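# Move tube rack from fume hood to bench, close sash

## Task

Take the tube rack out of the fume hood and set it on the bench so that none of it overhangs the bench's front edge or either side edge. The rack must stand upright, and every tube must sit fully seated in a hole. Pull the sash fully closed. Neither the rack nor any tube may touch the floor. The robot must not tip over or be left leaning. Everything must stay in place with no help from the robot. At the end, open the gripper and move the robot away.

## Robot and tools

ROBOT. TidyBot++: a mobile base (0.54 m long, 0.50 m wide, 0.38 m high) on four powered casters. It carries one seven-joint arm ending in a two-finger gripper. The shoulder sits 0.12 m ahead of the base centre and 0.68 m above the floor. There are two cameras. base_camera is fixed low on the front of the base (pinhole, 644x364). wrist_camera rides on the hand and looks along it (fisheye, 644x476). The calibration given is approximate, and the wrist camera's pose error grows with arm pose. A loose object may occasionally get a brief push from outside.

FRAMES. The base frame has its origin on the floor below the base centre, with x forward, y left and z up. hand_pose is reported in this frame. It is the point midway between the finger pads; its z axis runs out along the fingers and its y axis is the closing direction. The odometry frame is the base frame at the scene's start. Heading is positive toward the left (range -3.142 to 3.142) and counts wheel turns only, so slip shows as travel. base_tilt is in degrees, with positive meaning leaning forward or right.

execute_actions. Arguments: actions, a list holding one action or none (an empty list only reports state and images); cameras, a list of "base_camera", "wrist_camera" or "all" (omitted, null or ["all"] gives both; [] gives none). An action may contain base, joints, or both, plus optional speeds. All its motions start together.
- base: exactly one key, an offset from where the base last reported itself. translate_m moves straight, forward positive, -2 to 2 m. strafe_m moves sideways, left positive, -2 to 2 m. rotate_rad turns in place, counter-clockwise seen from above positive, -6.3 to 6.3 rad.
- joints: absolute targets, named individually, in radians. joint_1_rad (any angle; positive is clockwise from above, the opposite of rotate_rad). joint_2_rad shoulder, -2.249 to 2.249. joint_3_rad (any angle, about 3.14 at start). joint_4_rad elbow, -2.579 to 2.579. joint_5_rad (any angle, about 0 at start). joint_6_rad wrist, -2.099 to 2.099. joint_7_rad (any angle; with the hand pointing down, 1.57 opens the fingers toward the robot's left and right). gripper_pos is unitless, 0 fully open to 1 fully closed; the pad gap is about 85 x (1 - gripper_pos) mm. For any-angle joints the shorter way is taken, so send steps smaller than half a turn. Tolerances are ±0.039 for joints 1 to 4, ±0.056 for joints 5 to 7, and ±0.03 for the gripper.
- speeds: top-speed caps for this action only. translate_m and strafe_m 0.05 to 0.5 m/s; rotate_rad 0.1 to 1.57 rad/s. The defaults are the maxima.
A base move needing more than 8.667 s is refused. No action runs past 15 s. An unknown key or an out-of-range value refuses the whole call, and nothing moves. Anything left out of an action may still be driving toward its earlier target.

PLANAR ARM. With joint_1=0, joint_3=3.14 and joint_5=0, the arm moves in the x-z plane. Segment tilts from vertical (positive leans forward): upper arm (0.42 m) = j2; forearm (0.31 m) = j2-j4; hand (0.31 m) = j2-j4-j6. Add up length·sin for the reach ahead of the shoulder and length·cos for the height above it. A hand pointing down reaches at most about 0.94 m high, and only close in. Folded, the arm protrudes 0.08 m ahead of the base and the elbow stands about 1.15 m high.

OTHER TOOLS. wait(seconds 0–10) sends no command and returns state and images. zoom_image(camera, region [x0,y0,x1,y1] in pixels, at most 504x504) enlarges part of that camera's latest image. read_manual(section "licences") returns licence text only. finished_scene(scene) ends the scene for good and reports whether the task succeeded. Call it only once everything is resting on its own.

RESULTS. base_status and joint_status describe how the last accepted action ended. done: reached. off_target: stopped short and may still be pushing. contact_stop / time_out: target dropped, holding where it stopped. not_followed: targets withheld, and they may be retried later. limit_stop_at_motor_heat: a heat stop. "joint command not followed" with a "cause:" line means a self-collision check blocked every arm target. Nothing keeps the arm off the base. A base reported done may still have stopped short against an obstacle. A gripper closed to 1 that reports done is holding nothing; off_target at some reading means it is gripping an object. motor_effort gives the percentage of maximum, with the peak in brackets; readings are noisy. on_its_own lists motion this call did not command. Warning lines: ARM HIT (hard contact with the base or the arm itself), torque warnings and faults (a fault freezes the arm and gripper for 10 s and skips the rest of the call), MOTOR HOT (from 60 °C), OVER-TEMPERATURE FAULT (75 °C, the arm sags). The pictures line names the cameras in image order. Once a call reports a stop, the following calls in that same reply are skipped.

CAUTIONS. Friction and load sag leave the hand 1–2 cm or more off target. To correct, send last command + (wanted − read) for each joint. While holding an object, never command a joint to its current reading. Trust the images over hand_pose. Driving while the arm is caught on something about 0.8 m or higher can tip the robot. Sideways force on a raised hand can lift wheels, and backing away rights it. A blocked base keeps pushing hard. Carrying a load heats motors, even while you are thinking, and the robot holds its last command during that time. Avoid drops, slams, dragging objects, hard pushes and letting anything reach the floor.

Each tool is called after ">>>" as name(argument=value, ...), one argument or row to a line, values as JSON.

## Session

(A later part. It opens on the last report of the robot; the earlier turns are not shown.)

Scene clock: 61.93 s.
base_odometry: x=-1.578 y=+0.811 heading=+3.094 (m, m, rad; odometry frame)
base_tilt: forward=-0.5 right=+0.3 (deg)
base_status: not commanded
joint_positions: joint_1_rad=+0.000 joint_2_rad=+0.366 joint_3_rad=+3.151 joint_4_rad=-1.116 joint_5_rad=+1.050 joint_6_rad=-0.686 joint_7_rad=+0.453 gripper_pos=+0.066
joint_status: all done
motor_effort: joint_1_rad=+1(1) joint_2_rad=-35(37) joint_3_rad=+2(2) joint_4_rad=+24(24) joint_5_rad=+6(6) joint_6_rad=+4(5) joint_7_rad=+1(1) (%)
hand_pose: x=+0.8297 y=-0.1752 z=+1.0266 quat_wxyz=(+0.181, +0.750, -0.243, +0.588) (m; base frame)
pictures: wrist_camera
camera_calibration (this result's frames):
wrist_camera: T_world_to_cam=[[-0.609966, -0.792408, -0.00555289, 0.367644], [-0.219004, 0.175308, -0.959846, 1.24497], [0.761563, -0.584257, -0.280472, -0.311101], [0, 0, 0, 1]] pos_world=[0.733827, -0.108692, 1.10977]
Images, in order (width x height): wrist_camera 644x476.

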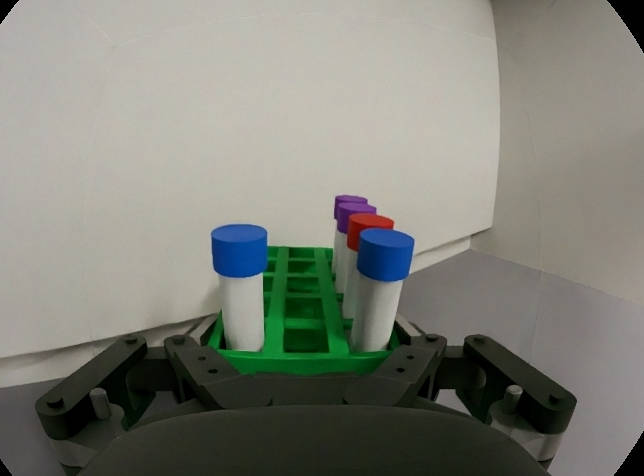

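>>> execute_actions(
  actions=[
    {"joints": {"joint_2_rad": 0.09, "joint_4_rad": -1.30}},
  ],
  cameras=["wrist_camera"],
)

>>> execute_actions(
  actions=[
    {"base": {"translate_m": -0.75}, "speeds": {"translate_m": 0.3}},
  ],
)

Scene clock: 63.87 s.
base_odometry: x=-1.578 y=+0.811 heading=+3.094 (m, m, rad; odometry frame)
base_tilt: forward=-0.5 right=+0.3 (deg)
base_status: not commanded
joint_positions: joint_1_rad=+0.000 joint_2_rad=+0.092 joint_3_rad=+3.151 joint_4_rad=-1.293 joint_5_rad=+1.050 joint_6_rad=-0.686 joint_7_rad=+0.453 gripper_pos=+0.066
joint_status: all done
motor_effort: joint_1_rad=+0(0) joint_2_rad=-25(38) joint_3_rad=+1(2) joint_4_rad=+24(25) joint_5_rad=+6(6) joint_6_rad=+4(4) joint_7_rad=+1(1) (%)
hand_pose: x=+0.7199 y=-0.1754 z=+1.1068 quat_wxyz=(+0.169, +0.721, -0.252, +0.623) (m; base frame)
pictures: wrist_camera
camera_calibration (this result's frames):
wrist_camera: T_world_to_cam=[[-0.606806, -0.792112, -0.0659161, 0.365587], [-0.124989, 0.176988, -0.976244, 1.24873], [0.784961, -0.584153, -0.206403, -0.303926], [0, 0, 0, 1]] pos_world=[0.616488, -0.108964, 1.18043]
Images, in order (width x height): wrist_camera 644x476.

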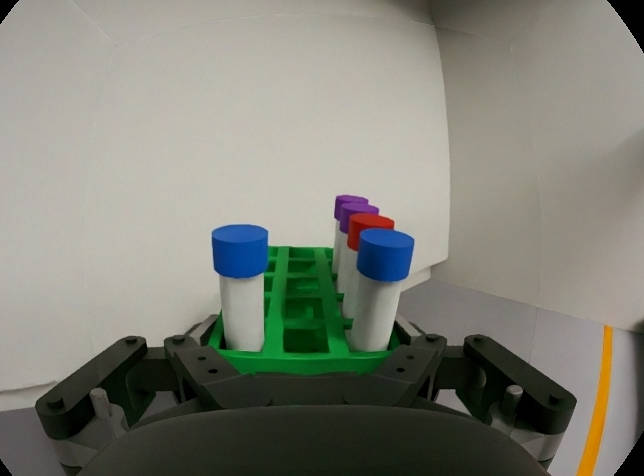

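Scene clock: 67.33 s.
base_odometry: x=-0.829 y=+0.776 heading=+3.094 (m, m, rad; odometry frame)
base_tilt: forward=-0.5 right=+0.3 (deg)
base_status: done
joint_positions: joint_1_rad=+0.000 joint_2_rad=+0.094 joint_3_rad=+3.151 joint_4_rad=-1.295 joint_5_rad=+1.050 joint_6_rad=-0.687 joint_7_rad=+0.453 gripper_pos=+0.066
joint_status: not commanded
motor_effort: joint_1_rad=+1(2) joint_2_rad=-23(29) joint_3_rad=+1(1) joint_4_rad=+23(25) joint_5_rad=+5(6) joint_6_rad=+5(5) joint_7_rad=+2(1) (%)
hand_pose: x=+0.7208 y=-0.1755 z=+1.1043 quat_wxyz=(+0.169, +0.722, -0.252, +0.622) (m; base frame)
pictures: base_camera, wrist_camera
camera_calibration (this result's frames):
wrist_camera: T_world_to_cam=[[-0.607406, -0.791868, -0.063268, 0.363438], [-0.129311, 0.177141, -0.975653, 1.24885], [0.783796, -0.584436, -0.209994, -0.300429], [0, 0, 0, 1]] pos_world=[0.61772, -0.109008, 1.17835]
Images, in order (width x height): base_camera 644x364, wrist_camera 644x476.

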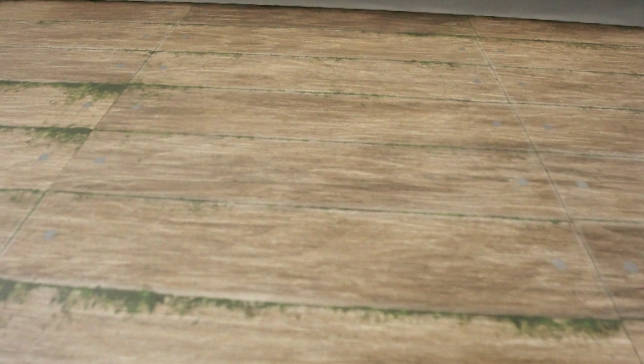

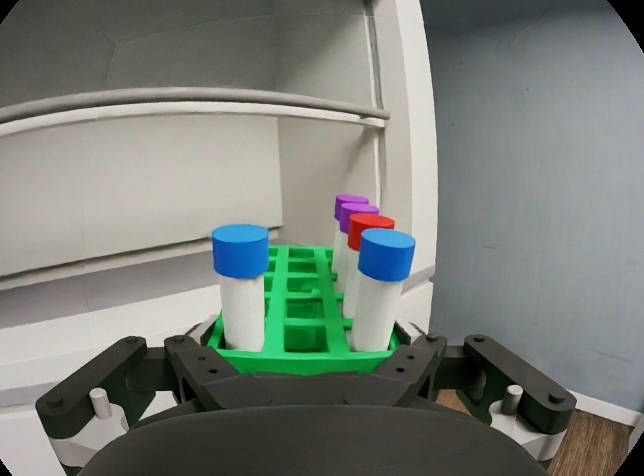

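>>> execute_actions(
  actions=[
    {"base": {"rotate_rad": 1.57}, "joints": {"joint_1_rad": -0.63, "joint_4_rad": -1.45}, "speeds": {"rotate_rad": 0.6}},
  ],
)

Scene clock: 71.27 s.
base_odometry: x=-0.828 y=+0.776 heading=-1.620 (m, m, rad; odometry frame)
base_tilt: forward=-0.5 right=+0.3 (deg)
base_status: done
joint_positions: joint_1_rad=-0.630 joint_2_rad=+0.094 joint_3_rad=+3.149 joint_4_rad=-1.442 joint_5_rad=+1.050 joint_6_rad=-0.690 joint_7_rad=+0.453 gripper_pos=+0.066
joint_status: all done
motor_effort: joint_1_rad=+0(3) joint_2_rad=-25(29) joint_3_rad=+2(3) joint_4_rad=+24(24) joint_5_rad=+6(6) joint_6_rad=+4(6) joint_7_rad=+1(1) (%)
hand_pose: x=+0.7036 y=+0.2096 z=+1.0210 quat_wxyz=(+0.003, +0.803, +0.009, +0.596) (m; base frame)
pictures: base_camera, wrist_camera
camera_calibration (this result's frames):
wrist_camera: T_world_to_cam=[[-0.0275582, -0.999274, 0.0262999, 0.196722], [-0.325742, -0.0158967, -0.945325, 1.24487], [0.945057, -0.0346184, -0.325067, -0.190577], [0, 0, 0, 1]] pos_world=[0.591034, 0.209771, 1.10968]
Images, in order (width x height): base_camera 644x364, wrist_camera 644x476.

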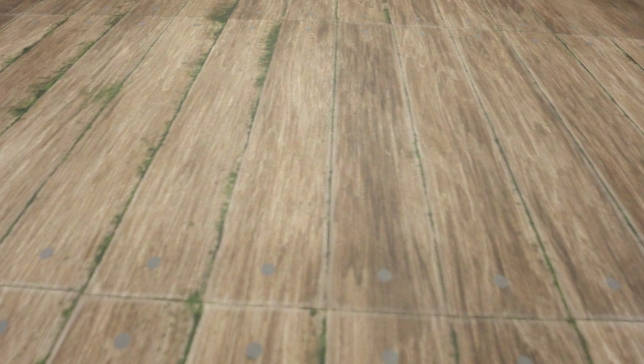

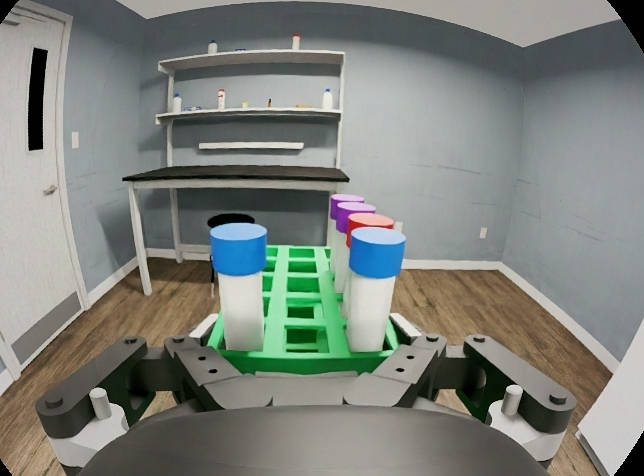

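>>> execute_actions(
  actions=[
    {"base": {"translate_m": 1.3}, "joints": {"joint_4_rad": -1.36}, "speeds": {"translate_m": 0.4}},
  ],
)

Scene clock: 76.30 s.
base_odometry: x=-0.891 y=-0.523 heading=-1.619 (m, m, rad; odometry frame)
base_tilt: forward=-0.5 right=+0.3 (deg)
base_status: done
joint_positions: joint_1_rad=-0.630 joint_2_rad=+0.094 joint_3_rad=+3.149 joint_4_rad=-1.372 joint_5_rad=+1.050 joint_6_rad=-0.690 joint_7_rad=+0.453 gripper_pos=+0.066
joint_status: all done
motor_effort: joint_1_rad=-1(1) joint_2_rad=-27(28) joint_3_rad=+1(2) joint_4_rad=+24(25) joint_5_rad=+6(6) joint_6_rad=+4(4) joint_7_rad=+1(0) (%)
hand_pose: x=+0.7069 y=+0.2120 z=+1.0606 quat_wxyz=(-0.013, +0.785, -0.003, +0.619) (m; base frame)
pictures: base_camera, wrist_camera
camera_calibration (this result's frames):
wrist_camera: T_world_to_cam=[[-0.0278585, -0.999475, -0.0165313, 0.24385], [-0.270911, 0.0234679, -0.962318, 1.25436], [0.962201, -0.0223302, -0.271422, -0.252377], [0, 0, 0, 1]] pos_world=[0.589451, 0.208649, 1.14263]
Images, in order (width x height): base_camera 644x364, wrist_camera 644x476.

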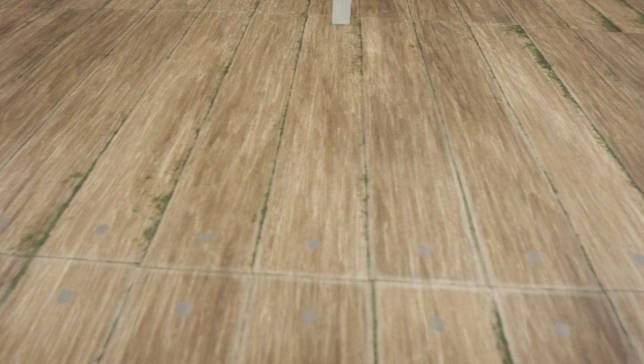

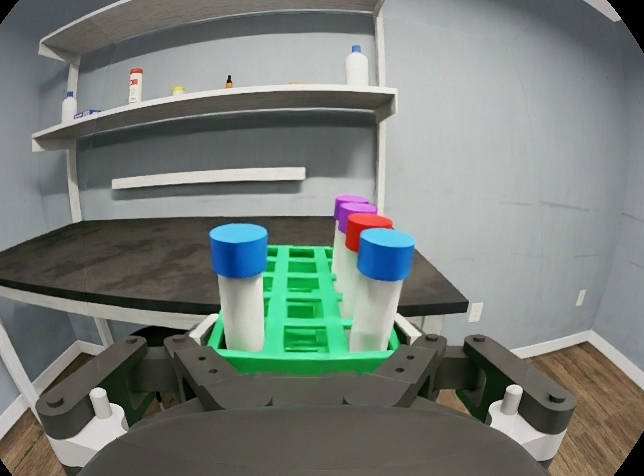

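>>> execute_actions(
  actions=[
    {"base": {"translate_m": 0.38}, "joints": {"joint_2_rad": 0.36, "joint_4_rad": -1.10}, "speeds": {"translate_m": 0.25}},
  ],
)

Scene clock: 79.60 s.
base_odometry: x=-0.909 y=-0.903 heading=-1.618 (m, m, rad; odometry frame)
base_tilt: forward=-0.5 right=+0.3 (deg)
base_status: done
joint_positions: joint_1_rad=-0.630 joint_2_rad=+0.374 joint_3_rad=+3.149 joint_4_rad=-1.120 joint_5_rad=+1.050 joint_6_rad=-0.690 joint_7_rad=+0.453 gripper_pos=+0.066
joint_status: all done
motor_effort: joint_1_rad=-1(1) joint_2_rad=-37(40) joint_3_rad=+2(3) joint_4_rad=+24(25) joint_5_rad=+6(6) joint_6_rad=+4(4) joint_7_rad=+1(1) (%)
hand_pose: x=+0.7981 y=+0.2787 z=+1.0179 quat_wxyz=(-0.006, +0.792, +0.003, +0.610) (m; base frame)
pictures: base_camera, wrist_camera
camera_calibration (this result's frames):
wrist_camera: T_world_to_cam=[[-0.0275927, -0.999617, 0.00220834, 0.293118], [-0.291673, 0.00593805, -0.9565, 1.25194], [0.95612, -0.0270365, -0.291725, -0.323391], [0, 0, 0, 1]] pos_world=[0.682446, 0.276829, 1.10249]
Images, in order (width x height): base_camera 644x364, wrist_camera 644x476.

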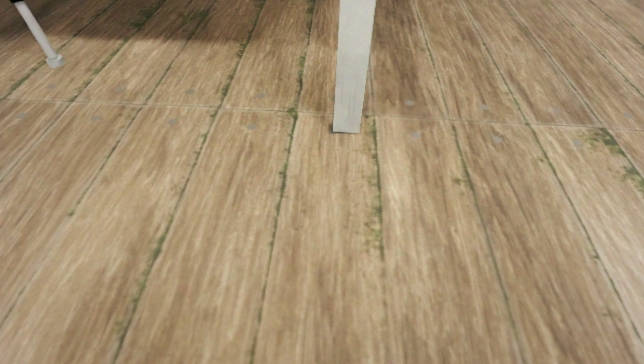

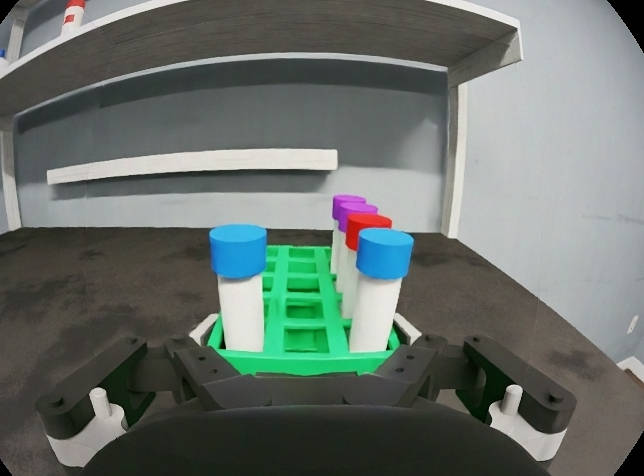

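>>> execute_actions(
  actions=[
    {"joints": {"joint_2_rad": 0.405}},
  ],
  cameras=["wrist_camera"],
)

Scene clock: 80.73 s.
base_odometry: x=-0.909 y=-0.903 heading=-1.618 (m, m, rad; odometry frame)
base_tilt: forward=-0.5 right=+0.3 (deg)
base_status: not commanded
joint_positions: joint_1_rad=-0.630 joint_2_rad=+0.402 joint_3_rad=+3.149 joint_4_rad=-1.118 joint_5_rad=+1.050 joint_6_rad=-0.690 joint_7_rad=+0.453 gripper_pos=+0.066
joint_status: all done
motor_effort: joint_1_rad=+1(0) joint_2_rad=-38(37) joint_3_rad=+2(2) joint_4_rad=+24(24) joint_5_rad=+6(6) joint_6_rad=+4(4) joint_7_rad=+1(1) (%)
hand_pose: x=+0.8056 y=+0.2842 z=+0.9990 quat_wxyz=(+0.000, +0.798, +0.007, +0.602) (m; base frame)
pictures: wrist_camera
camera_calibration (this result's frames):
wrist_camera: T_world_to_cam=[[-0.027374, -0.999462, 0.0180847, 0.282745], [-0.311653, -0.0086568, -0.950157, 1.24988], [0.949802, -0.0316457, -0.311248, -0.310019], [0, 0, 0, 1]] pos_world=[0.691726, 0.283602, 1.08598]
Images, in order (width x height): wrist_camera 644x476.

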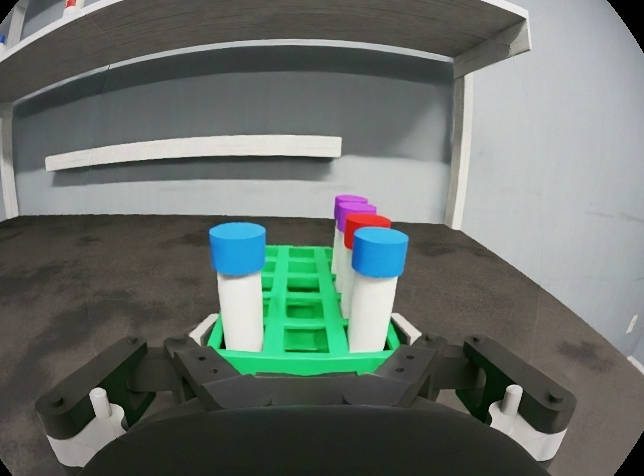

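>>> execute_actions(
  actions=[
    {"joints": {"joint_2_rad": 0.428}},
  ],
  cameras=["wrist_camera"],
)

Scene clock: 81.63 s.
base_odometry: x=-0.909 y=-0.903 heading=-1.618 (m, m, rad; odometry frame)
base_tilt: forward=-0.5 right=+0.3 (deg)
base_status: not commanded
joint_positions: joint_1_rad=-0.630 joint_2_rad=+0.421 joint_3_rad=+3.149 joint_4_rad=-1.117 joint_5_rad=+1.050 joint_6_rad=-0.690 joint_7_rad=+0.453 gripper_pos=+0.066
joint_status: all done
motor_effort: joint_1_rad=+0(0) joint_2_rad=-38(39) joint_3_rad=+2(2) joint_4_rad=+24(24) joint_5_rad=+5(6) joint_6_rad=+3(4) joint_7_rad=+1(1) (%)
hand_pose: x=+0.8105 y=+0.2877 z=+0.9854 quat_wxyz=(+0.004, +0.803, +0.011, +0.596) (m; base frame)
pictures: wrist_camera
camera_calibration (this result's frames):
wrist_camera: T_world_to_cam=[[-0.0270146, -0.999201, 0.0294656, 0.275087], [-0.325908, -0.0190622, -0.945209, 1.24817], [0.945015, -0.0351375, -0.325133, -0.300192], [0, 0, 0, 1]] pos_world=[0.697907, 0.288112, 1.07407]
Images, in order (width x height): wrist_camera 644x476.

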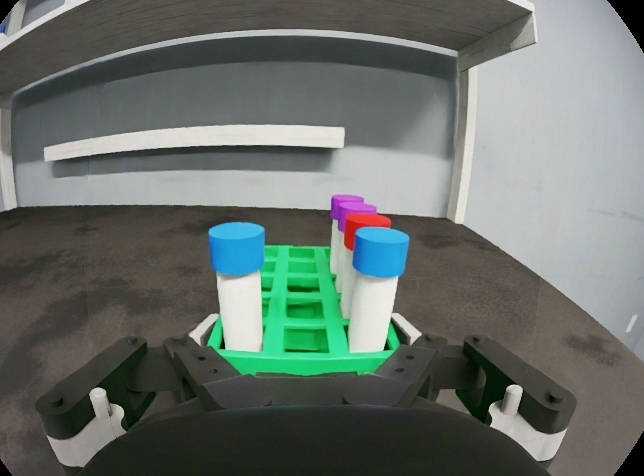

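>>> execute_actions(
  actions=[
    {"joints": {"joint_2_rad": 0.468, "joint_4_rad": -1.058}},
  ],
  cameras=["wrist_camera"],
)

Scene clock: 82.63 s.
base_odometry: x=-0.909 y=-0.903 heading=-1.618 (m, m, rad; odometry frame)
base_tilt: forward=-0.5 right=+0.3 (deg)
base_status: not commanded
joint_positions: joint_1_rad=-0.630 joint_2_rad=+0.458 joint_3_rad=+3.149 joint_4_rad=-1.072 joint_5_rad=+1.051 joint_6_rad=-0.690 joint_7_rad=+0.453 gripper_pos=+0.066
joint_status: all done
motor_effort: joint_1_rad=+1(0) joint_2_rad=-38(40) joint_3_rad=+2(2) joint_4_rad=+23(24) joint_5_rad=+5(6) joint_6_rad=+3(4) joint_7_rad=+1(0) (%)
hand_pose: x=+0.8222 y=+0.2963 z=+0.9839 quat_wxyz=(+0.002, +0.801, +0.009, +0.599) (m; base frame)
pictures: wrist_camera
camera_calibration (this result's frames):
wrist_camera: T_world_to_cam=[[-0.0270891, -0.999325, 0.0248266, 0.288635], [-0.318779, -0.0149031, -0.947712, 1.24611], [0.947442, -0.0335868, -0.31816, -0.320734], [0, 0, 0, 1]] pos_world=[0.708928, 0.296238, 1.07174]
Images, in order (width x height): wrist_camera 644x476.

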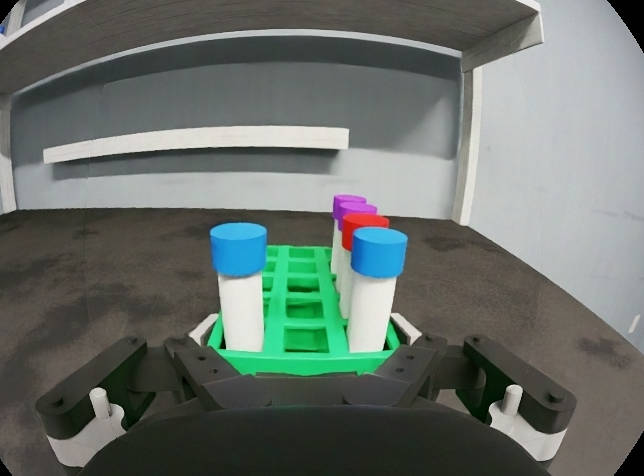

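>>> execute_actions(
  actions=[
    {"joints": {"joint_2_rad": 0.485}},
  ],
  cameras=["wrist_camera"],
)

Scene clock: 83.33 s.
base_odometry: x=-0.909 y=-0.903 heading=-1.618 (m, m, rad; odometry frame)
base_tilt: forward=-0.5 right=+0.3 (deg)
base_status: not commanded
joint_positions: joint_1_rad=-0.630 joint_2_rad=+0.461 joint_3_rad=+3.149 joint_4_rad=-1.068 joint_5_rad=+1.051 joint_6_rad=-0.690 joint_7_rad=+0.453 gripper_pos=+0.066
joint_status: all done
motor_effort: joint_1_rad=+0(0) joint_2_rad=-37(38) joint_3_rad=+2(2) joint_4_rad=+22(23) joint_5_rad=+4(5) joint_6_rad=+3(4) joint_7_rad=+0(0) (%)
hand_pose: x=+0.8233 y=+0.2971 z=+0.9839 quat_wxyz=(+0.002, +0.800, +0.009, +0.599) (m; base frame)
pictures: wrist_camera
camera_calibration (this result's frames):
wrist_camera: T_world_to_cam=[[-0.0270955, -0.999341, 0.0241632, 0.290173], [-0.317897, -0.014303, -0.948017, 1.24585], [0.947738, -0.0333684, -0.3173, -0.322954], [0, 0, 0, 1]] pos_world=[0.709992, 0.297024, 1.07161]
Images, in order (width x height): wrist_camera 644x476.

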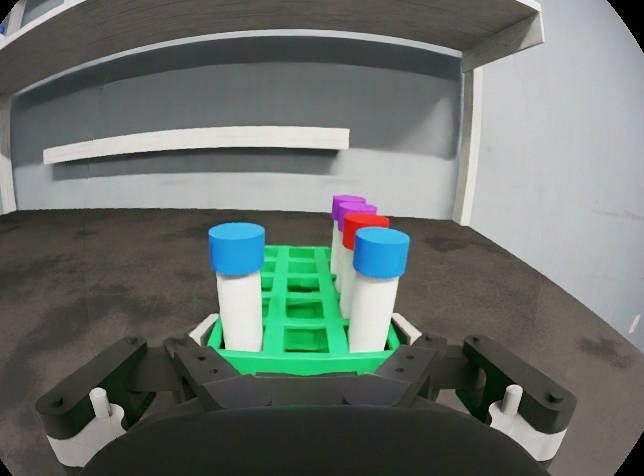

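Contact confirmed. Relieve the push and open.

>>> execute_actions(
  actions=[
    {"joints": {"joint_2_rad": 0.465, "gripper_pos": 0.0}},
  ],
  cameras=["wrist_camera"],
)

>>> execute_actions(
  actions=[
    {"base": {"translate_m": -0.12}, "speeds": {"translate_m": 0.08}},
  ],
  cameras=["wrist_camera"],
)

Scene clock: 84.57 s.
base_odometry: x=-0.909 y=-0.903 heading=-1.618 (m, m, rad; odometry frame)
base_tilt: forward=-0.5 right=+0.3 (deg)
base_status: not commanded
joint_positions: joint_1_rad=-0.630 joint_2_rad=+0.461 joint_3_rad=+3.149 joint_4_rad=-1.068 joint_5_rad=+1.051 joint_6_rad=-0.690 joint_7_rad=+0.453 gripper_pos=+0.000
joint_status: all done
motor_effort: joint_1_rad=+0(0) joint_2_rad=-39(38) joint_3_rad=+2(2) joint_4_rad=+23(24) joint_5_rad=+5(5) joint_6_rad=+3(4) joint_7_rad=+1(1) (%)
hand_pose: x=+0.8233 y=+0.2971 z=+0.9839 quat_wxyz=(+0.002, +0.800, +0.009, +0.599) (m; base frame)
pictures: wrist_camera
camera_calibration (this result's frames):
wrist_camera: T_world_to_cam=[[-0.0270968, -0.999342, 0.0241285, 0.290196], [-0.317853, -0.0142712, -0.948033, 1.24586], [0.947753, -0.033358, -0.317257, -0.322985], [0, 0, 0, 1]] pos_world=[0.709974, 0.297011, 1.07164]
Images, in order (width x height): wrist_camera 644x476.

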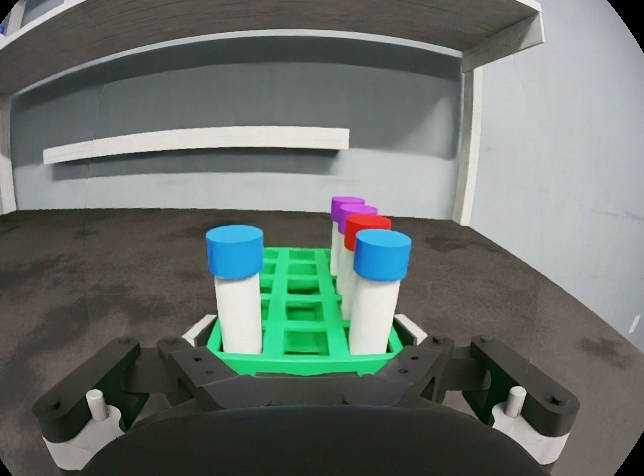

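Scene clock: 86.53 s.
base_odometry: x=-0.903 y=-0.783 heading=-1.618 (m, m, rad; odometry frame)
base_tilt: forward=-0.5 right=+0.3 (deg)
base_status: done
joint_positions: joint_1_rad=-0.630 joint_2_rad=+0.462 joint_3_rad=+3.149 joint_4_rad=-1.067 joint_5_rad=+1.051 joint_6_rad=-0.690 joint_7_rad=+0.453 gripper_pos=+0.000
joint_status: not commanded
motor_effort: joint_1_rad=+0(3) joint_2_rad=-38(41) joint_3_rad=+2(3) joint_4_rad=+23(23) joint_5_rad=+5(5) joint_6_rad=+3(4) joint_7_rad=+1(1) (%)
hand_pose: x=+0.8235 y=+0.2973 z=+0.9835 quat_wxyz=(+0.002, +0.801, +0.009, +0.599) (m; base frame)
pictures: wrist_camera
camera_calibration (this result's frames):
wrist_camera: T_world_to_cam=[[-0.0271102, -0.999334, 0.0244437, 0.29006], [-0.318245, -0.0145521, -0.947897, 1.24579], [0.947621, -0.0334767, -0.317639, -0.322822], [0, 0, 0, 1]] pos_world=[0.710242, 0.297188, 1.07125]
Images, in order (width x height): wrist_camera 644x476.

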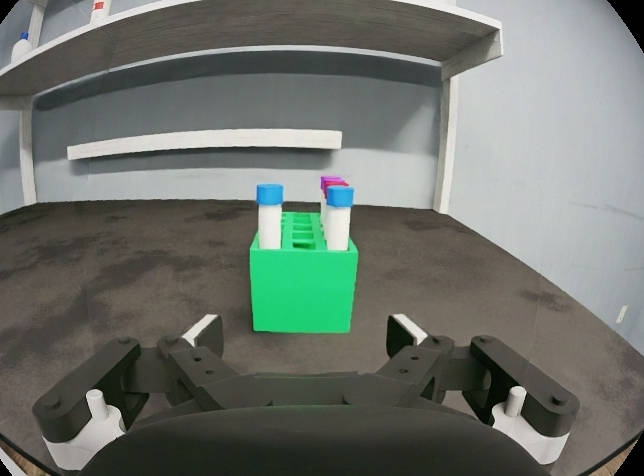

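>>> zoom_image(
  camera="wrist_camera",
  region=[230, 160, 390, 340],
)

Region (230, 160, 390, 340) of wrist_camera's 644x476 image, scaled by 2.800.

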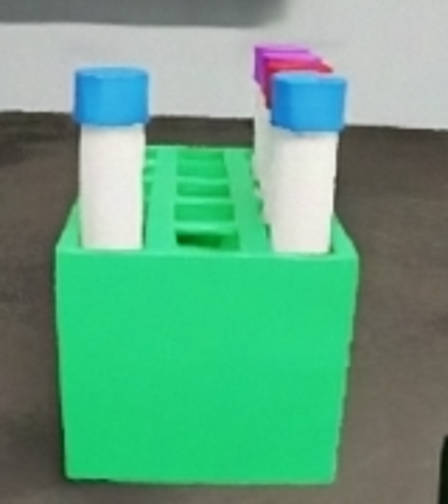

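>>> execute_actions(
  actions=[
    {"base": {"strafe_m": -0.2}, "speeds": {"strafe_m": 0.3}},
  ],
  cameras=["wrist_camera"],
)

>>> zoom_image(
  camera="wrist_camera",
  region=[40, 140, 280, 340],
)

Scene clock: 88.90 s.
base_odometry: x=-1.103 y=-0.773 heading=-1.618 (m, m, rad; odometry frame)
base_tilt: forward=-0.5 right=+0.3 (deg)
base_status: done
joint_positions: joint_1_rad=-0.626 joint_2_rad=+0.462 joint_3_rad=+3.149 joint_4_rad=-1.067 joint_5_rad=+1.051 joint_6_rad=-0.690 joint_7_rad=+0.453 gripper_pos=+0.000
joint_status: not commanded
motor_effort: joint_1_rad=+0(3) joint_2_rad=-37(42) joint_3_rad=+2(4) joint_4_rad=+22(23) joint_5_rad=+5(5) joint_6_rad=+3(4) joint_7_rad=+1(1) (%)
hand_pose: x=+0.8250 y=+0.2940 z=+0.9833 quat_wxyz=(+0.003, +0.801, +0.007, +0.599) (m; base frame)
pictures: wrist_camera
camera_calibration (this result's frames):
wrist_camera: T_world_to_cam=[[-0.031839, -0.999192, 0.0245224, 0.290631], [-0.318407, -0.0131167, -0.947863, 1.24576], [0.947419, -0.0379871, -0.317732, -0.322826], [0, 0, 0, 1]] pos_world=[0.711765, 0.294473, 1.07111]
Images, in order (width x height): wrist_camera 644x476.

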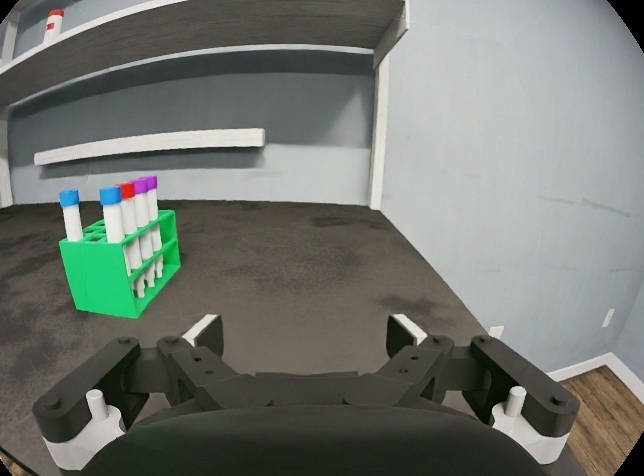

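Region (40, 140, 280, 340) of wrist_camera's 644x476 image, scaled by 2.100.

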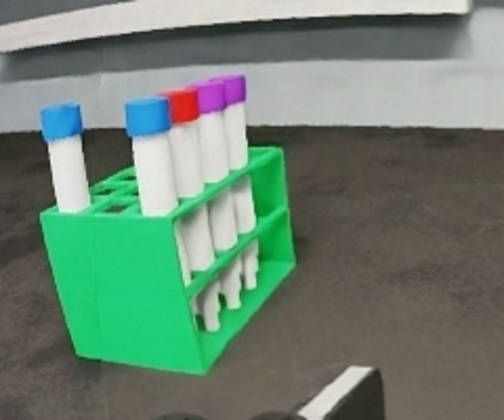

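>>> execute_actions(
  actions=[
    {"base": {"translate_m": -1.38}, "joints": {"joint_2_rad": 0.075, "joint_4_rad": -0.295, "gripper_pos": 1.0}},
  ],
  cameras=[],
)

>>> execute_actions(
  actions=[
    {"base": {"rotate_rad": -1.571}, "joints": {"joint_1_rad": 0.0, "joint_3_rad": 3.14, "joint_5_rad": -0.03, "joint_6_rad": -1.11, "joint_7_rad": 1.60}},
  ],
)

Scene clock: 93.77 s.
base_odometry: x=-1.038 y=+0.605 heading=-1.618 (m, m, rad; odometry frame)
base_tilt: forward=-0.5 right=+0.3 (deg)
base_status: done
joint_positions: joint_1_rad=-0.626 joint_2_rad=+0.067 joint_3_rad=+3.149 joint_4_rad=-0.291 joint_5_rad=+1.051 joint_6_rad=-0.690 joint_7_rad=+0.453 gripper_pos=+0.999
joint_status: all done
motor_effort: joint_1_rad=+0(2) joint_2_rad=-12(43) joint_3_rad=+1(2) joint_4_rad=+9(25) joint_5_rad=+2(5) joint_6_rad=+6(6) joint_7_rad=+1(1) (%)
hand_pose: x=+0.4745 y=+0.0435 z=+1.5863 quat_wxyz=(-0.252, +0.399, -0.187, +0.862) (m; base frame)
pictures: none
No camera images: the call's "cameras" was empty. Leave "cameras" out to get every camera's image.

Scene clock: 96.07 s.
base_odometry: x=-1.038 y=+0.605 heading=+3.095 (m, m, rad; odometry frame)
base_tilt: forward=-0.5 right=+0.3 (deg)
base_status: done
joint_positions: joint_1_rad=-0.009 joint_2_rad=+0.088 joint_3_rad=+3.149 joint_4_rad=-0.294 joint_5_rad=-0.008 joint_6_rad=-1.076 joint_7_rad=+1.572 gripper_pos=+0.999
joint_status: all done
motor_effort: joint_1_rad=+0(1) joint_2_rad=-15(21) joint_3_rad=+1(0) joint_4_rad=+12(15) joint_5_rad=+0(4) joint_6_rad=+8(9) joint_7_rad=+1(1) (%)
hand_pose: x=+0.5829 y=+0.0049 z=+1.4275 quat_wxyz=(-0.004, +0.666, +0.002, +0.746) (m; base frame)
pictures: base_camera, wrist_camera
camera_calibration (this result's frames):
wrist_camera: T_world_to_cam=[[-0.0309708, -0.999493, -0.00740488, 0.0282392], [0.0743244, 0.005085, -0.997221, 1.42738], [0.996753, -0.0314351, 0.0741293, -0.551401], [0, 0, 0, 1]] pos_world=[0.444396, 0.00363333, 1.4645]
Images, in order (width x height): base_camera 644x364, wrist_camera 644x476.

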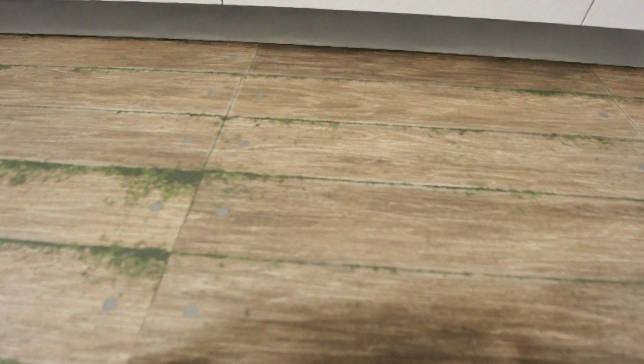

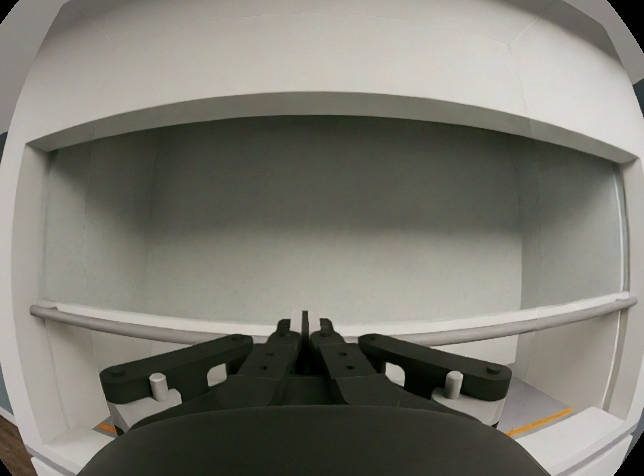

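>>> execute_actions(
  actions=[
    {"base": {"translate_m": 0.25}, "speeds": {"translate_m": 0.25}},
  ],
)

Scene clock: 98.53 s.
base_odometry: x=-1.288 y=+0.617 heading=+3.094 (m, m, rad; odometry frame)
base_tilt: forward=-0.5 right=+0.3 (deg)
base_status: done
joint_positions: joint_1_rad=-0.009 joint_2_rad=+0.080 joint_3_rad=+3.149 joint_4_rad=-0.294 joint_5_rad=-0.009 joint_6_rad=-1.077 joint_7_rad=+1.572 gripper_pos=+0.999
joint_status: not commanded
motor_effort: joint_1_rad=+1(0) joint_2_rad=-14(19) joint_3_rad=+1(1) joint_4_rad=+12(13) joint_5_rad=+0(0) joint_6_rad=+8(9) joint_7_rad=+1(1) (%)
hand_pose: x=+0.5764 y=+0.0051 z=+1.4312 quat_wxyz=(-0.004, +0.663, +0.003, +0.748) (m; base frame)
pictures: base_camera, wrist_camera
camera_calibration (this result's frames):
wrist_camera: T_world_to_cam=[[-0.0302109, -0.999512, -0.00798495, 0.0286034], [0.0818457, 0.00548809, -0.99663, 1.42632], [0.996187, -0.0307626, 0.0816399, -0.555635], [0, 0, 0, 1]] pos_world=[0.437642, 0.00366885, 1.46711]
Images, in order (width x height): base_camera 644x364, wrist_camera 644x476.

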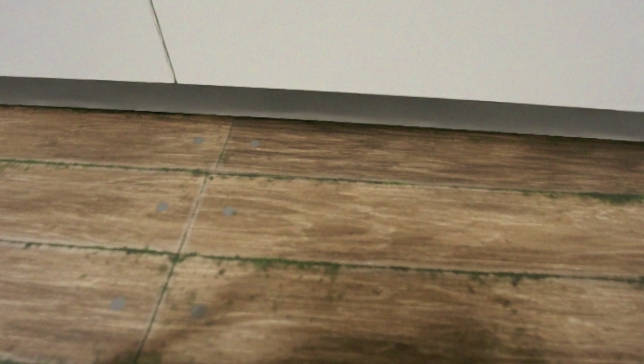

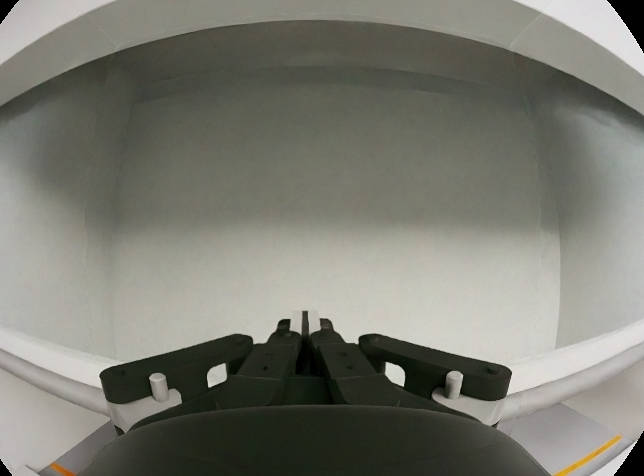

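>>> execute_actions(
  actions=[
    {"base": {"translate_m": 0.055}, "speeds": {"translate_m": 0.08}},
  ],
  cameras=[],
)

>>> execute_actions(
  actions=[
    {"joints": {"joint_2_rad": -0.036, "joint_4_rad": -0.59, "joint_6_rad": -1.03}},
  ],
  cameras=["wrist_camera"],
)

Scene clock: 100.20 s.
base_odometry: x=-1.343 y=+0.620 heading=+3.093 (m, m, rad; odometry frame)
base_tilt: forward=-0.5 right=+0.3 (deg)
base_status: done
joint_positions: joint_1_rad=-0.009 joint_2_rad=+0.078 joint_3_rad=+3.149 joint_4_rad=-0.294 joint_5_rad=-0.009 joint_6_rad=-1.077 joint_7_rad=+1.572 gripper_pos=+0.999
joint_status: not commanded
motor_effort: joint_1_rad=+1(0) joint_2_rad=-15(18) joint_3_rad=+1(1) joint_4_rad=+12(14) joint_5_rad=+0(0) joint_6_rad=+9(8) joint_7_rad=+1(1) (%)
hand_pose: x=+0.5751 y=+0.0051 z=+1.4319 quat_wxyz=(-0.004, +0.663, +0.003, +0.749) (m; base frame)
pictures: none
No camera images: the call's "cameras" was empty. Leave "cameras" out to get every camera's image.

Scene clock: 101.60 s.
base_odometry: x=-1.343 y=+0.620 heading=+3.093 (m, m, rad; odometry frame)
base_tilt: forward=-0.5 right=+0.3 (deg)
base_status: not commanded
joint_positions: joint_1_rad=-0.009 joint_2_rad=-0.019 joint_3_rad=+3.149 joint_4_rad=-0.572 joint_5_rad=-0.009 joint_6_rad=-1.056 joint_7_rad=+1.572 gripper_pos=+0.999
joint_status: all done
motor_effort: joint_1_rad=+0(1) joint_2_rad=-14(15) joint_3_rad=+1(1) joint_4_rad=+14(15) joint_5_rad=+0(0) joint_6_rad=+7(9) joint_7_rad=+1(1) (%)
hand_pose: x=+0.5872 y=+0.0045 z=+1.3582 quat_wxyz=(-0.005, +0.720, +0.002, +0.694) (m; base frame)
pictures: wrist_camera
camera_calibration (this result's frames):
wrist_camera: T_world_to_cam=[[-0.0312443, -0.999504, -0.00381647, 0.0227172], [-0.0760364, 0.00618411, -0.997086, 1.44606], [0.996615, -0.030863, -0.0761919, -0.346317], [0, 0, 0, 1]] pos_world=[0.455808, 0.00307497, 1.41555]
Images, in order (width x height): wrist_camera 644x476.

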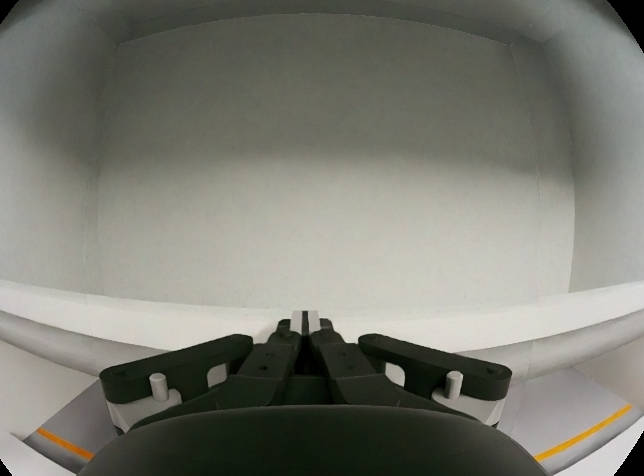

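>>> zoom_image(
  camera="wrist_camera",
  region=[60, 280, 360, 400],
)

Region (60, 280, 360, 400) of wrist_camera's 644x476 image, scaled by 1.680; it fills the top 202 rows of this view, and the rest is white.

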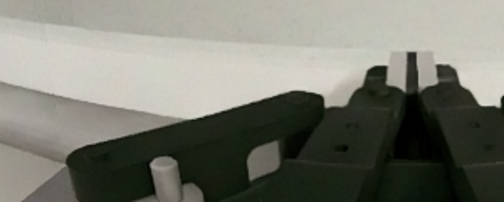

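>>> execute_actions(
  actions=[
    {"joints": {"joint_2_rad": 0.035, "joint_4_rad": -0.96, "joint_6_rad": -1.02}},
  ],
  cameras=["wrist_camera"],
)

Scene clock: 105.07 s.
base_odometry: x=-1.343 y=+0.620 heading=+3.093 (m, m, rad; odometry frame)
base_tilt: forward=-0.6 right=+0.3 (deg)
base_status: not commanded
joint_positions: joint_1_rad=-0.009 joint_2_rad=-0.106 joint_3_rad=+3.149 joint_4_rad=-0.814 joint_5_rad=-0.010 joint_6_rad=-0.878 joint_7_rad=+1.572 gripper_pos=+0.999
joint_status: joint_2_rad off_target (ended at -0.106, target +0.035); joint_4_rad off_target (ended at -0.814, target -0.960); joint_6_rad off_target (ended at -0.878, target -1.020)
motor_effort: joint_1_rad=+0(0) joint_2_rad=+16(16) joint_3_rad=+1(2) joint_4_rad=-8(14) joint_5_rad=+0(0) joint_6_rad=-9(19) joint_7_rad=+1(1) (%)
hand_pose: x=+0.5901 y=+0.0041 z=+1.3341 quat_wxyz=(-0.006, +0.713, +0.001, +0.702) (m; base frame)
pictures: wrist_camera
camera_calibration (this result's frames):
wrist_camera: T_world_to_cam=[[-0.0310846, -0.99949, -0.00735126, 0.0269425], [-0.0538281, 0.00901813, -0.998509, 1.41103], [0.998066, -0.0306425, -0.054081, -0.381473], [0, 0, 0, 1]] pos_world=[0.457526, 0.00251454, 1.3885]
Images, in order (width x height): wrist_camera 644x476.

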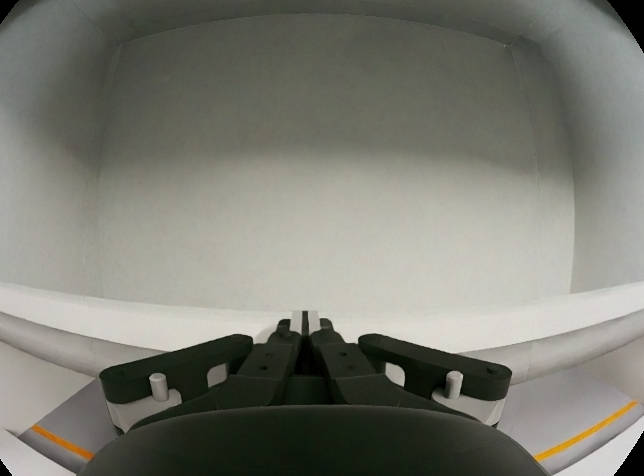

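Sash moves. Continue the sequence.

>>> execute_actions(
  actions=[
    {"joints": {"joint_2_rad": -0.075, "joint_4_rad": -1.30, "joint_6_rad": -0.855}},
  ],
  cameras=[],
)

>>> execute_actions(
  actions=[
    {"joints": {"joint_2_rad": -0.165, "joint_4_rad": -1.65, "joint_6_rad": -0.57}},
  ],
  cameras=["wrist_camera"],
)

Scene clock: 107.43 s.
base_odometry: x=-1.343 y=+0.620 heading=+3.093 (m, m, rad; odometry frame)
base_tilt: forward=-0.6 right=+0.3 (deg)
base_status: not commanded
joint_positions: joint_1_rad=-0.009 joint_2_rad=-0.202 joint_3_rad=+3.149 joint_4_rad=-1.187 joint_5_rad=-0.012 joint_6_rad=-0.750 joint_7_rad=+1.572 gripper_pos=+0.999
joint_status: joint_2_rad off_target (ended at -0.202, target -0.075); joint_4_rad off_target (ended at -1.187, target -1.300); joint_6_rad off_target (ended at -0.750, target -0.855)
motor_effort: joint_1_rad=+1(1) joint_2_rad=+11(18) joint_3_rad=+1(2) joint_4_rad=+1(18) joint_5_rad=+0(1) joint_6_rad=-2(21) joint_7_rad=+1(1) (%)
hand_pose: x=+0.6035 y=+0.0039 z=+1.2174 quat_wxyz=(-0.007, +0.762, +0.000, +0.647) (m; base frame)
pictures: none
No camera images: the call's "cameras" was empty. Leave "cameras" out to get every camera's image.

Scene clock: 109.50 s.
base_odometry: x=-1.343 y=+0.620 heading=+3.093 (m, m, rad; odometry frame)
base_tilt: forward=-0.6 right=+0.3 (deg)
base_status: not commanded
joint_positions: joint_1_rad=-0.009 joint_2_rad=-0.292 joint_3_rad=+3.149 joint_4_rad=-1.518 joint_5_rad=-0.012 joint_6_rad=-0.447 joint_7_rad=+1.572 gripper_pos=+0.999
joint_status: joint_2_rad off_target (ended at -0.292, target -0.165); joint_4_rad off_target (ended at -1.518, target -1.650); joint_6_rad off_target (ended at -0.447, target -0.570)
motor_effort: joint_1_rad=+0(2) joint_2_rad=+16(15) joint_3_rad=+2(3) joint_4_rad=-1(13) joint_5_rad=+0(0) joint_6_rad=-5(16) joint_7_rad=+1(0) (%)
hand_pose: x=+0.6036 y=+0.0028 z=+1.1592 quat_wxyz=(-0.007, +0.742, -0.002, +0.670) (m; base frame)
pictures: wrist_camera
camera_calibration (this result's frames):
wrist_camera: T_world_to_cam=[[-0.0344868, -0.999363, -0.00914118, 0.0289312], [-0.140331, 0.0138982, -0.990007, 1.27943], [0.989504, -0.0328593, -0.140721, -0.298825], [0, 0, 0, 1]] pos_world=[0.47623, 0.00131179, 1.22486]
Images, in order (width x height): wrist_camera 644x476.

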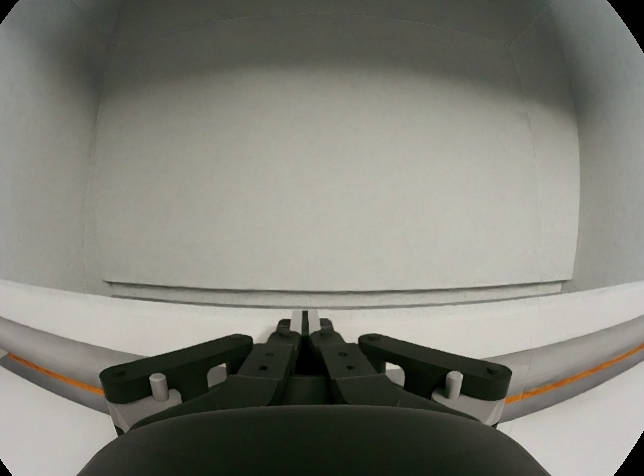

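>>> execute_actions(
  actions=[
    {"joints": {"joint_2_rad": -0.225, "joint_4_rad": -1.90, "joint_6_rad": -0.33}},
  ],
  cameras=[],
)

>>> execute_actions(
  actions=[
    {"joints": {"joint_2_rad": -0.245, "joint_4_rad": -2.07, "joint_6_rad": -0.17}},
  ],
  cameras=[],
)

Scene clock: 111.73 s.
base_odometry: x=-1.343 y=+0.620 heading=+3.093 (m, m, rad; odometry frame)
base_tilt: forward=-0.6 right=+0.3 (deg)
base_status: not commanded
joint_positions: joint_1_rad=-0.009 joint_2_rad=-0.338 joint_3_rad=+3.149 joint_4_rad=-1.758 joint_5_rad=-0.012 joint_6_rad=-0.204 joint_7_rad=+1.572 gripper_pos=+0.999
joint_status: joint_2_rad off_target (ended at -0.338, target -0.225); joint_4_rad off_target (ended at -1.758, target -1.900); joint_6_rad off_target (ended at -0.204, target -0.330)
motor_effort: joint_1_rad=+1(1) joint_2_rad=+14(16) joint_3_rad=+1(3) joint_4_rad=-1(13) joint_5_rad=+0(0) joint_6_rad=-7(18) joint_7_rad=+1(0) (%)
hand_pose: x=+0.6012 y=+0.0020 z=+1.1095 quat_wxyz=(-0.006, +0.726, -0.003, +0.688) (m; base frame)
pictures: none
No camera images: the call's "cameras" was empty. Leave "cameras" out to get every camera's image.

Scene clock: 113.70 s.
base_odometry: x=-1.343 y=+0.620 heading=+3.093 (m, m, rad; odometry frame)
base_tilt: forward=-0.5 right=+0.3 (deg)
base_status: not commanded
joint_positions: joint_1_rad=-0.009 joint_2_rad=-0.349 joint_3_rad=+3.149 joint_4_rad=-1.925 joint_5_rad=-0.012 joint_6_rad=-0.041 joint_7_rad=+1.572 gripper_pos=+0.999
joint_status: joint_2_rad off_target (ended at -0.349, target -0.245); joint_4_rad off_target (ended at -1.925, target -2.070); joint_6_rad off_target (ended at -0.041, target -0.170)
motor_effort: joint_1_rad=-1(2) joint_2_rad=+6(15) joint_3_rad=-1(1) joint_4_rad=-2(13) joint_5_rad=+0(1) joint_6_rad=-9(17) joint_7_rad=+2(0) (%)
hand_pose: x=+0.6007 y=+0.0015 z=+1.0612 quat_wxyz=(-0.005, +0.723, -0.004, +0.691) (m; base frame)
pictures: none
No camera images: the call's "cameras" was empty. Leave "cameras" out to get every camera's image.

>>> execute_actions(
  actions=[
    {"joints": {"joint_2_rad": -0.245, "joint_4_rad": -2.15, "joint_6_rad": -0.09}},
  ],
  cameras=[],
)

>>> execute_actions(
  actions=[
    {"joints": {"joint_2_rad": -0.235, "joint_4_rad": -2.21, "joint_6_rad": -0.04}},
  ],
  cameras=["wrist_camera"],
)

Scene clock: 115.27 s.
base_odometry: x=-1.343 y=+0.620 heading=+3.093 (m, m, rad; odometry frame)
base_tilt: forward=-0.5 right=+0.3 (deg)
base_status: not commanded
joint_positions: joint_1_rad=-0.009 joint_2_rad=-0.348 joint_3_rad=+3.149 joint_4_rad=-1.977 joint_5_rad=-0.012 joint_6_rad=+0.027 joint_7_rad=+1.572 gripper_pos=+0.999
joint_status: joint_2_rad off_target (ended at -0.348, target -0.245); joint_4_rad off_target (ended at -1.977, target -2.150); joint_6_rad off_target (ended at +0.027, target -0.090)
motor_effort: joint_1_rad=-1(1) joint_2_rad=+5(11) joint_3_rad=-1(1) joint_4_rad=-6(9) joint_5_rad=+0(0) joint_6_rad=-12(15) joint_7_rad=+1(1) (%)
hand_pose: x=+0.6005 y=+0.0013 z=+1.0492 quat_wxyz=(-0.005, +0.718, -0.004, +0.696) (m; base frame)
pictures: none
No camera images: the call's "cameras" was empty. Leave "cameras" out to get every camera's image.

Scene clock: 116.87 s.
base_odometry: x=-1.343 y=+0.620 heading=+3.093 (m, m, rad; odometry frame)
base_tilt: forward=-0.5 right=+0.3 (deg)
base_status: not commanded
joint_positions: joint_1_rad=-0.009 joint_2_rad=-0.340 joint_3_rad=+3.149 joint_4_rad=-2.045 joint_5_rad=-0.012 joint_6_rad=+0.083 joint_7_rad=+1.572 gripper_pos=+0.999
joint_status: joint_2_rad off_target (ended at -0.340, target -0.235); joint_4_rad off_target (ended at -2.045, target -2.210); joint_6_rad off_target (ended at +0.083, target -0.040)
motor_effort: joint_1_rad=-1(1) joint_2_rad=+5(6) joint_3_rad=-1(1) joint_4_rad=-5(12) joint_5_rad=+0(0) joint_6_rad=-11(15) joint_7_rad=+1(1) (%)
hand_pose: x=+0.6010 y=+0.0010 z=+1.0207 quat_wxyz=(-0.005, +0.725, -0.004, +0.689) (m; base frame)
pictures: wrist_camera
camera_calibration (this result's frames):
wrist_camera: T_world_to_cam=[[-0.0402461, -0.99912, -0.0117799, 0.0319768], [-0.08863, 0.0153126, -0.995947, 1.11701], [0.995251, -0.0390389, -0.0891683, -0.371883], [0, 0, 0, 1]] pos_world=[0.470405, 0.00032647, 1.0797]
Images, in order (width x height): wrist_camera 644x476.

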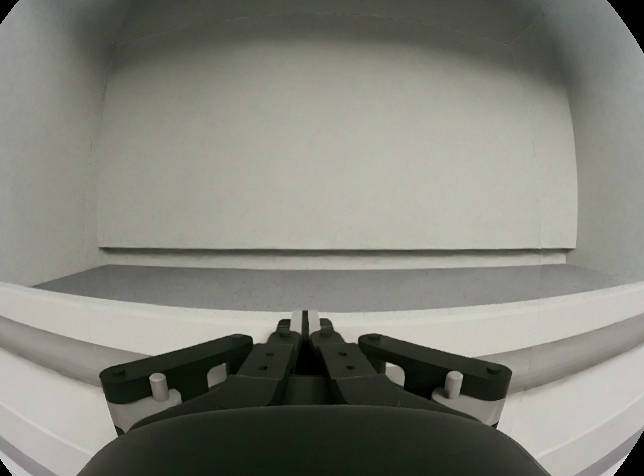

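One more push to confirm it's bottomed out.

>>> execute_actions(
  actions=[
    {"joints": {"joint_2_rad": -0.21, "joint_4_rad": -2.30, "joint_6_rad": -0.03}},
  ],
  cameras=[],
)

Scene clock: 117.90 s.
base_odometry: x=-1.343 y=+0.620 heading=+3.093 (m, m, rad; odometry frame)
base_tilt: forward=-0.6 right=+0.3 (deg)
base_status: not commanded
joint_positions: joint_1_rad=-0.009 joint_2_rad=-0.339 joint_3_rad=+3.149 joint_4_rad=-2.068 joint_5_rad=-0.012 joint_6_rad=+0.120 joint_7_rad=+1.572 gripper_pos=+0.999
joint_status: joint_2_rad off_target (ended at -0.339, target -0.210); joint_4_rad off_target (ended at -2.068, target -2.300); joint_6_rad off_target (ended at +0.120, target -0.030)
motor_effort: joint_1_rad=-1(1) joint_2_rad=+10(10) joint_3_rad=-1(1) joint_4_rad=-18(19) joint_5_rad=+0(0) joint_6_rad=-19(20) joint_7_rad=+1(1) (%)
hand_pose: x=+0.6008 y=+0.0009 z=+1.0173 quat_wxyz=(-0.005, +0.720, -0.004, +0.693) (m; base frame)
pictures: none
No camera images: the call's "cameras" was empty. Leave "cameras" out to get every camera's image.

Bottomed out. Lift off and back away.

>>> execute_actions(
  actions=[
    {"joints": {"joint_2_rad": -0.39, "joint_4_rad": -2.0, "joint_6_rad": 0.08}},
  ],
  cameras=[],
)

>>> execute_actions(
  actions=[
    {"base": {"translate_m": -0.45}},
  ],
  cameras=["wrist_camera"],
)

Scene clock: 119.63 s.
base_odometry: x=-1.343 y=+0.620 heading=+3.093 (m, m, rad; odometry frame)
base_tilt: forward=-0.5 right=+0.3 (deg)
base_status: not commanded
joint_positions: joint_1_rad=-0.009 joint_2_rad=-0.373 joint_3_rad=+3.149 joint_4_rad=-2.014 joint_5_rad=-0.012 joint_6_rad=+0.105 joint_7_rad=+1.572 gripper_pos=+0.999
joint_status: all done
motor_effort: joint_1_rad=+0(1) joint_2_rad=-7(11) joint_3_rad=+1(1) joint_4_rad=+24(25) joint_5_rad=+0(0) joint_6_rad=+9(19) joint_7_rad=+1(1) (%)
hand_pose: x=+0.5905 y=+0.0008 z=+1.0621 quat_wxyz=(-0.005, +0.695, -0.004, +0.719) (m; base frame)
pictures: none
No camera images: the call's "cameras" was empty. Leave "cameras" out to get every camera's image.

Scene clock: 122.00 s.
base_odometry: x=-0.894 y=+0.598 heading=+3.093 (m, m, rad; odometry frame)
base_tilt: forward=-0.5 right=+0.3 (deg)
base_status: done
joint_positions: joint_1_rad=-0.009 joint_2_rad=-0.389 joint_3_rad=+3.149 joint_4_rad=-2.011 joint_5_rad=-0.012 joint_6_rad=+0.105 joint_7_rad=+1.572 gripper_pos=+0.999
joint_status: not commanded
motor_effort: joint_1_rad=-1(1) joint_2_rad=-7(12) joint_3_rad=+1(2) joint_4_rad=+24(25) joint_5_rad=+0(0) joint_6_rad=+8(9) joint_7_rad=+1(1) (%)
hand_pose: x=+0.5844 y=+0.0005 z=+1.0717 quat_wxyz=(-0.005, +0.688, -0.004, +0.726) (m; base frame)
pictures: wrist_camera
camera_calibration (this result's frames):
wrist_camera: T_world_to_cam=[[-0.0397564, -0.999074, -0.0164353, 0.0360314], [0.0152342, 0.0158404, -0.999758, 1.10969], [0.999093, -0.0399972, 0.0145903, -0.464295], [0, 0, 0, 1]] pos_world=[0.448401, -0.000150366, 1.11679]
Images, in order (width x height): wrist_camera 644x476.

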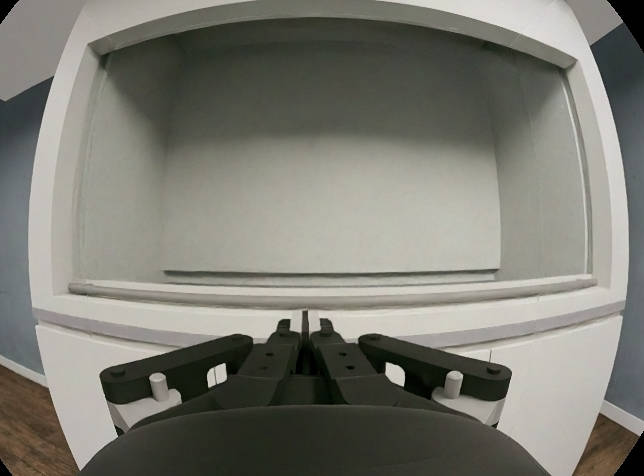

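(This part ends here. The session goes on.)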